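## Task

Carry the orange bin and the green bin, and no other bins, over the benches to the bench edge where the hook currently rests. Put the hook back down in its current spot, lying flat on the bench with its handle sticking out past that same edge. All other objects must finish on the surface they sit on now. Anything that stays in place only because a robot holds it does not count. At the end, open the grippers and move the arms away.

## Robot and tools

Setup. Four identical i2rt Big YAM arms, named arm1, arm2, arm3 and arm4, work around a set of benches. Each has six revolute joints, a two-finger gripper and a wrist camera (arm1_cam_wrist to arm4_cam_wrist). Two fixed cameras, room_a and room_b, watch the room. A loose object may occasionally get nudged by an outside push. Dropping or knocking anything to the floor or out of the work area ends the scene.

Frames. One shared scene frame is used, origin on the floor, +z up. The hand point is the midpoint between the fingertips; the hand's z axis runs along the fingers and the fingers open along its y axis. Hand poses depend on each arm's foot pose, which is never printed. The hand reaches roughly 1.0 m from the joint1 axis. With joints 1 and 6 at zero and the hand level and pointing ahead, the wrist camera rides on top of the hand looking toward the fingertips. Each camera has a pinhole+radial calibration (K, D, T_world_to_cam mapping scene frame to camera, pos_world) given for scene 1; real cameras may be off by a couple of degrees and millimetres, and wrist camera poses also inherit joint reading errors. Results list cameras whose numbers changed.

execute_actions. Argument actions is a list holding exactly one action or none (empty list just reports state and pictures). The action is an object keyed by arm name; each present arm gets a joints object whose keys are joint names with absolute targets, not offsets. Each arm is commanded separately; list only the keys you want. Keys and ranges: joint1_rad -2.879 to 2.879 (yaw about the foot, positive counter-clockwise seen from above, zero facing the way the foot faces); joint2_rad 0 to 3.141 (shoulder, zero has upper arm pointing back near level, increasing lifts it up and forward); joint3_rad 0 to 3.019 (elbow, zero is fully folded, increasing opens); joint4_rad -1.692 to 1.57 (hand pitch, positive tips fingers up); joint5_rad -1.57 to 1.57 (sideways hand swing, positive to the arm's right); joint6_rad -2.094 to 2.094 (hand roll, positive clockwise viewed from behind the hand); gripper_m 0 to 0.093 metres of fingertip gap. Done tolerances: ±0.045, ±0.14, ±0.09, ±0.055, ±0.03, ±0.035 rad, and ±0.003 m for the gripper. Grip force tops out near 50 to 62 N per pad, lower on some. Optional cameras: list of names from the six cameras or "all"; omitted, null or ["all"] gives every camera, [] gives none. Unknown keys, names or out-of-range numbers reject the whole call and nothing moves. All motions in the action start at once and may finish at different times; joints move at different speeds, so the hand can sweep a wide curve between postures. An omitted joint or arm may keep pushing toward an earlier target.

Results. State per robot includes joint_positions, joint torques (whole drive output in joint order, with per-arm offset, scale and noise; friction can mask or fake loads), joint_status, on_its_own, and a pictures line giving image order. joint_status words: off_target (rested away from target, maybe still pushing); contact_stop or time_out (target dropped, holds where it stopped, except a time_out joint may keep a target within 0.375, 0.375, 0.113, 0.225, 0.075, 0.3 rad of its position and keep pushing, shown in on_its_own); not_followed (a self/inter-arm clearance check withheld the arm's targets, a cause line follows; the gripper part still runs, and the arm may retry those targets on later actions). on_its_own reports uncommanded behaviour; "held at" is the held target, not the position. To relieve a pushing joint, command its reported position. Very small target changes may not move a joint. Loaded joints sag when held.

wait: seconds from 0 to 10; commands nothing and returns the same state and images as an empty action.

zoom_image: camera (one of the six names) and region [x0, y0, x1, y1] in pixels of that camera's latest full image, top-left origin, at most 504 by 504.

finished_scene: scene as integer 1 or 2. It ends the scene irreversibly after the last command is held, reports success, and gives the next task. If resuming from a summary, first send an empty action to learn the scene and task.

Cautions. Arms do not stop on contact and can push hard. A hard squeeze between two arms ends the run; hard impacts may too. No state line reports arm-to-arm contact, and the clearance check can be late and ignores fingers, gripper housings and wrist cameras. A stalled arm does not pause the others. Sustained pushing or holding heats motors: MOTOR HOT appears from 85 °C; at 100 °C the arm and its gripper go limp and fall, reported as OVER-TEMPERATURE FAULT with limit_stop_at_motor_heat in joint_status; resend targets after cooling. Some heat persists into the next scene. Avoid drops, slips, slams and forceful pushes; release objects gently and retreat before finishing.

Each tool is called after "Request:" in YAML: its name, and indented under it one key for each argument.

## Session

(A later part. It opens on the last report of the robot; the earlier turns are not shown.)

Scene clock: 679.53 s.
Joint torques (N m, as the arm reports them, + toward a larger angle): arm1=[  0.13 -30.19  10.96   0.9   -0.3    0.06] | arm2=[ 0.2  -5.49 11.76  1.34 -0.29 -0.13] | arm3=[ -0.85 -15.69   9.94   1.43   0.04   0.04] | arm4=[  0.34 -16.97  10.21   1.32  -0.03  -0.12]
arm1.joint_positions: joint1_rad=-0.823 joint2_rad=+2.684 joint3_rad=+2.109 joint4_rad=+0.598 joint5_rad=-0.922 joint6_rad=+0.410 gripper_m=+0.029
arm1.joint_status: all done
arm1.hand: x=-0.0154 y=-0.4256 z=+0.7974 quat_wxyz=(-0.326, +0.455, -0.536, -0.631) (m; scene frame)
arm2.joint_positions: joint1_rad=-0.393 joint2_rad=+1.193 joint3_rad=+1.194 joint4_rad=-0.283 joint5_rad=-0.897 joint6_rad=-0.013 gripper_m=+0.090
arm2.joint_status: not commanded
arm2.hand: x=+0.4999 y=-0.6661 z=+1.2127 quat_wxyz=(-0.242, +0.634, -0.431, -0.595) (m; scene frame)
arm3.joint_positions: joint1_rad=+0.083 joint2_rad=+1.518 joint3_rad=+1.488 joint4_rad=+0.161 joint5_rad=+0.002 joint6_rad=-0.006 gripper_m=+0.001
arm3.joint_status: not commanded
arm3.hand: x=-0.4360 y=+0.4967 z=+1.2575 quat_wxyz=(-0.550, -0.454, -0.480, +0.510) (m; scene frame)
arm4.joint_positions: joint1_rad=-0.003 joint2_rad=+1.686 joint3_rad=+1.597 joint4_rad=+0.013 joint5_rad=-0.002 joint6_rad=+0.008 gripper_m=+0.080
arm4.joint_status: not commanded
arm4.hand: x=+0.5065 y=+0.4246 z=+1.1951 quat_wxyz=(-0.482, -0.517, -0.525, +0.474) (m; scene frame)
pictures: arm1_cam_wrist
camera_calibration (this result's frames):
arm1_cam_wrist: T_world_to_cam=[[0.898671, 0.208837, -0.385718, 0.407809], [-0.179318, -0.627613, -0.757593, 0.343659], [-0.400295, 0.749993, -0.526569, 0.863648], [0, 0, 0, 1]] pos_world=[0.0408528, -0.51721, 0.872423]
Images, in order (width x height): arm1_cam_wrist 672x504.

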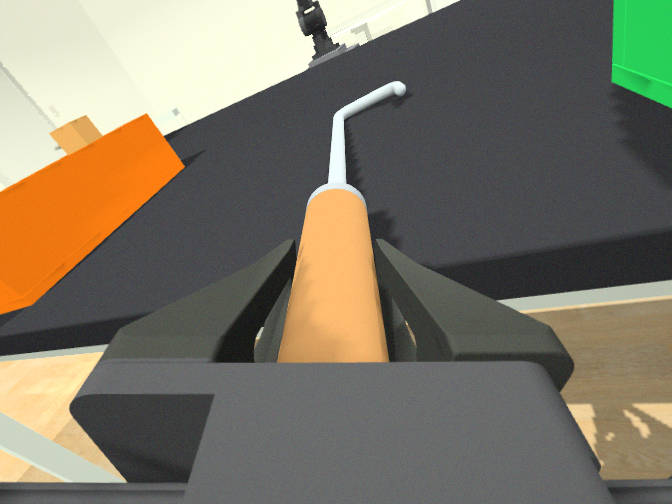

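Request:
execute_actions:
  actions:
    - {"arm1":{"joints":{"gripper_m":0.09}}}
  cameras: ["arm1_cam_wrist"]

Request:
execute_actions:
  actions:
    - {"arm1":{"joints":{"joint2_rad":2.2,"joint6_rad":0.1}}}

Scene clock: 683.20 s.
Joint torques (N m, as the arm reports them, + toward a larger angle): arm1=[ -0.87 -30.26  10.83   1.15  -0.14   0.09] | arm2=[-0.22 -5.6  11.75  1.39 -0.32 -0.14] | arm3=[ -0.7  -15.59  10.03   1.43   0.04   0.05] | arm4=[  1.07 -17.28  10.15   1.52  -0.01  -0.13]
arm1.joint_positions: joint1_rad=-0.823 joint2_rad=+2.684 joint3_rad=+2.109 joint4_rad=+0.597 joint5_rad=-0.926 joint6_rad=+0.410 gripper_m=+0.090
arm1.joint_status: all done
arm1.hand: x=-0.0160 y=-0.4258 z=+0.7972 quat_wxyz=(-0.324, +0.456, -0.536, -0.632) (m; scene frame)
arm2.joint_positions: joint1_rad=-0.393 joint2_rad=+1.193 joint3_rad=+1.194 joint4_rad=-0.283 joint5_rad=-0.897 joint6_rad=-0.013 gripper_m=+0.090
arm2.joint_status: not commanded
arm2.hand: x=+0.4999 y=-0.6661 z=+1.2127 quat_wxyz=(-0.242, +0.634, -0.431, -0.595) (m; scene frame)
arm3.joint_positions: joint1_rad=+0.083 joint2_rad=+1.518 joint3_rad=+1.488 joint4_rad=+0.161 joint5_rad=+0.002 joint6_rad=-0.006 gripper_m=+0.001
arm3.joint_status: not commanded
arm3.hand: x=-0.4360 y=+0.4967 z=+1.2575 quat_wxyz=(-0.550, -0.454, -0.480, +0.510) (m; scene frame)
arm4.joint_positions: joint1_rad=-0.003 joint2_rad=+1.686 joint3_rad=+1.597 joint4_rad=+0.013 joint5_rad=-0.002 joint6_rad=+0.008 gripper_m=+0.080
arm4.joint_status: not commanded
arm4.hand: x=+0.5065 y=+0.4246 z=+1.1951 quat_wxyz=(-0.482, -0.517, -0.525, +0.474) (m; scene frame)
pictures: arm1_cam_wrist
camera_calibration (this result's frames):
arm1_cam_wrist: T_world_to_cam=[[0.897412, 0.211948, -0.38695, 0.410641], [-0.177813, -0.628917, -0.756866, 0.34223], [-0.403776, 0.748025, -0.52671, 0.862645], [0, 0, 0, 1]] pos_world=[0.0406541, -0.51708, 0.872284]
Images, in order (width x height): arm1_cam_wrist 672x504.

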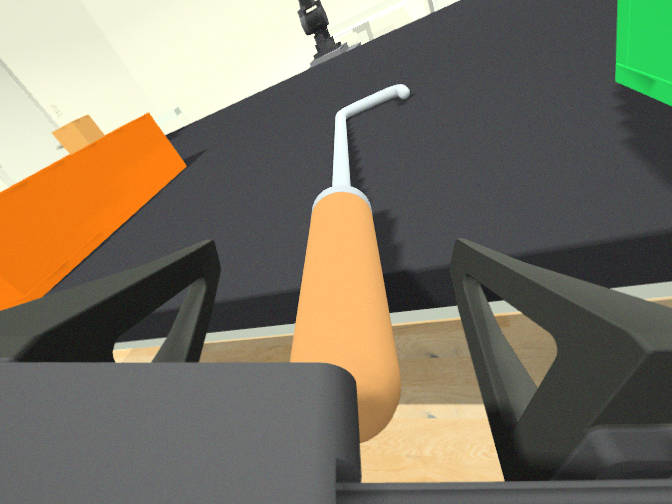

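Scene clock: 684.97 s.
Joint torques (N m, as the arm reports them, + toward a larger angle): arm1=[ -0.13 -26.8   13.33   0.89   0.15  -0.09] | arm2=[ 0.03 -5.52 11.78  1.35 -0.29 -0.13] | arm3=[ -0.72 -15.51   9.95   1.34   0.04   0.04] | arm4=[  0.67 -17.41  10.29   1.37  -0.01  -0.11]
arm1.joint_positions: joint1_rad=-0.823 joint2_rad=+2.204 joint3_rad=+2.099 joint4_rad=+0.592 joint5_rad=-0.926 joint6_rad=+0.111 gripper_m=+0.090
arm1.joint_status: all done
arm1.hand: x=-0.0503 y=-0.4644 z=+1.2032 quat_wxyz=(-0.565, +0.529, -0.285, -0.565) (m; scene frame)
arm2.joint_positions: joint1_rad=-0.393 joint2_rad=+1.193 joint3_rad=+1.194 joint4_rad=-0.283 joint5_rad=-0.897 joint6_rad=-0.013 gripper_m=+0.090
arm2.joint_status: not commanded
arm2.hand: x=+0.4999 y=-0.6661 z=+1.2127 quat_wxyz=(-0.242, +0.634, -0.431, -0.595) (m; scene frame)
arm3.joint_positions: joint1_rad=+0.083 joint2_rad=+1.518 joint3_rad=+1.488 joint4_rad=+0.161 joint5_rad=+0.002 joint6_rad=-0.006 gripper_m=+0.001
arm3.joint_status: not commanded
arm3.hand: x=-0.4360 y=+0.4967 z=+1.2575 quat_wxyz=(-0.550, -0.454, -0.480, +0.510) (m; scene frame)
arm4.joint_positions: joint1_rad=-0.003 joint2_rad=+1.686 joint3_rad=+1.597 joint4_rad=+0.013 joint5_rad=-0.002 joint6_rad=+0.008 gripper_m=+0.080
arm4.joint_status: not commanded
arm4.hand: x=+0.5065 y=+0.4246 z=+1.1951 quat_wxyz=(-0.482, -0.517, -0.525, +0.474) (m; scene frame)
pictures: arm1_cam_wrist, arm2_cam_wrist, arm3_cam_wrist, arm4_cam_wrist, room_a, room_b
camera_calibration (this result's frames):
arm1_cam_wrist: T_world_to_cam=[[0.942605, 0.196879, 0.269692, -0.188121], [0.315288, -0.258833, -0.913016, 1.00369], [-0.109949, 0.945645, -0.306051, 0.932597], [0, 0, 0, 1]] pos_world=[-0.0365912, -0.58508, 1.25255]
arm2_cam_wrist: T_world_to_cam=[[0.842438, 0.502029, -0.195612, 0.142722], [0.255572, -0.691951, -0.675194, 0.23635], [-0.474321, 0.518816, -0.711231, 1.56612], [0, 0, 0, 1]] pos_world=[0.562205, -0.720636, 1.30137]
arm3_cam_wrist: T_world_to_cam=[[-0.997242, -0.0731929, -0.0123056, -0.385009], [-0.0238778, 0.473371, -0.880539, 0.868323], [0.0702744, -0.877817, -0.473813, 1.18995], [0, 0, 0, 1]] pos_world=[-0.446837, 0.60534, 1.32367]
arm4_cam_wrist: T_world_to_cam=[[-0.999981, -0.00429811, -0.00431335, 0.51442], [0.000479253, 0.650606, -0.759416, 0.632358], [0.00607034, -0.759404, -0.650592, 1.22045], [0, 0, 0, 1]] pos_world=[0.506699, 0.517608, 1.27646]
Images, in order (width x height): arm1_cam_wrist 672x504, arm2_cam_wrist 672x504, arm3_cam_wrist 672x504, arm4_cam_wrist 672x504, room_a 672x504, room_b 672x504.

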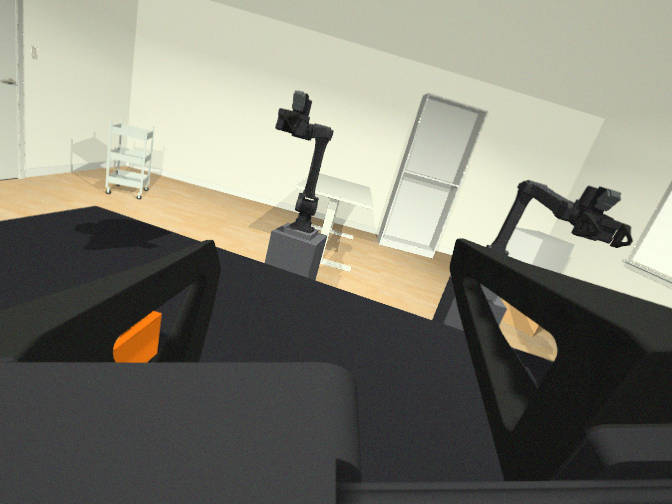

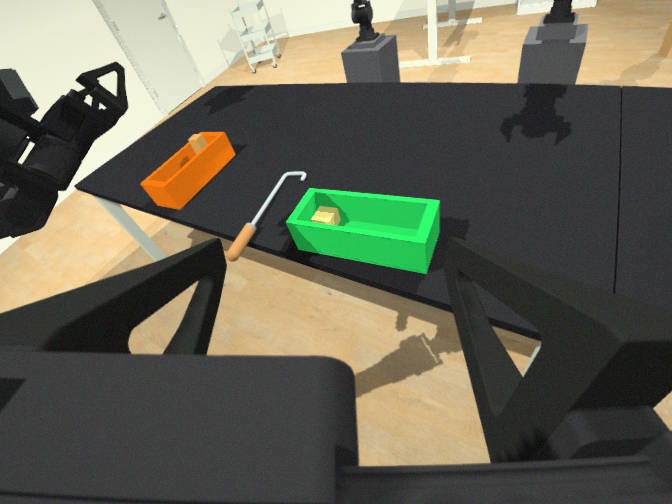

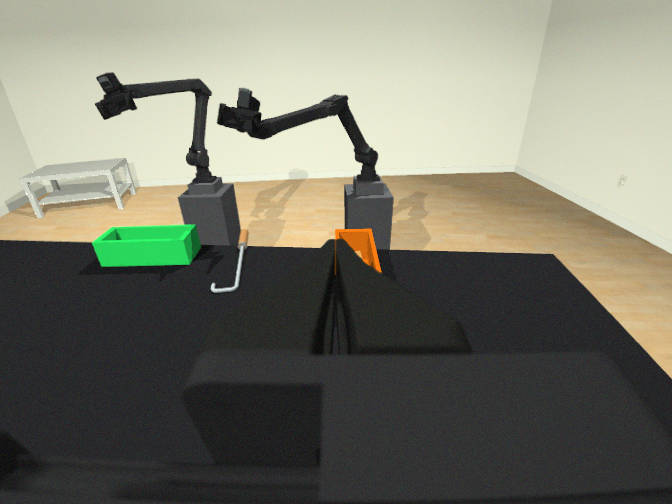

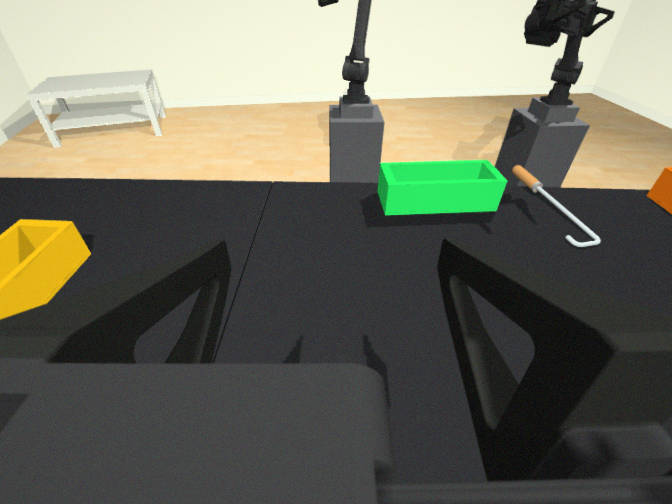

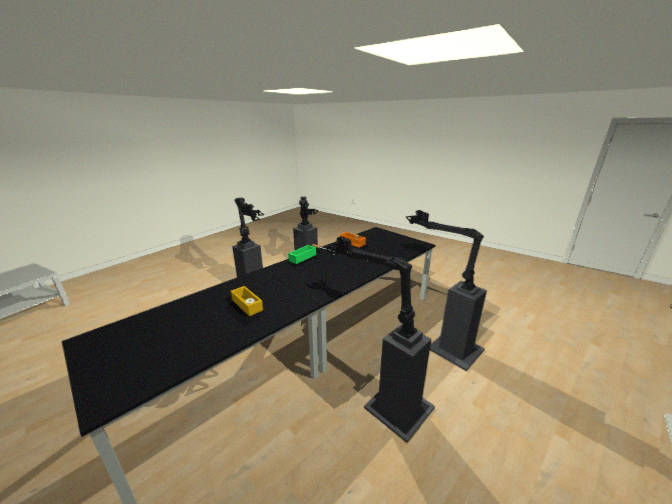

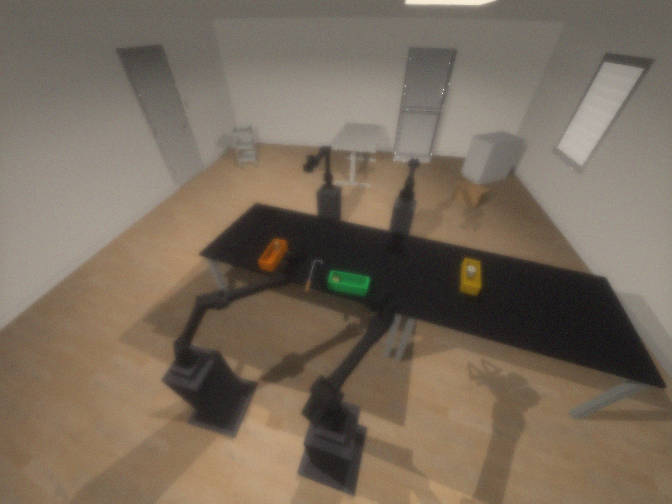

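Request:
finished_scene:
  scene: 1

The scene is finished: the task was done.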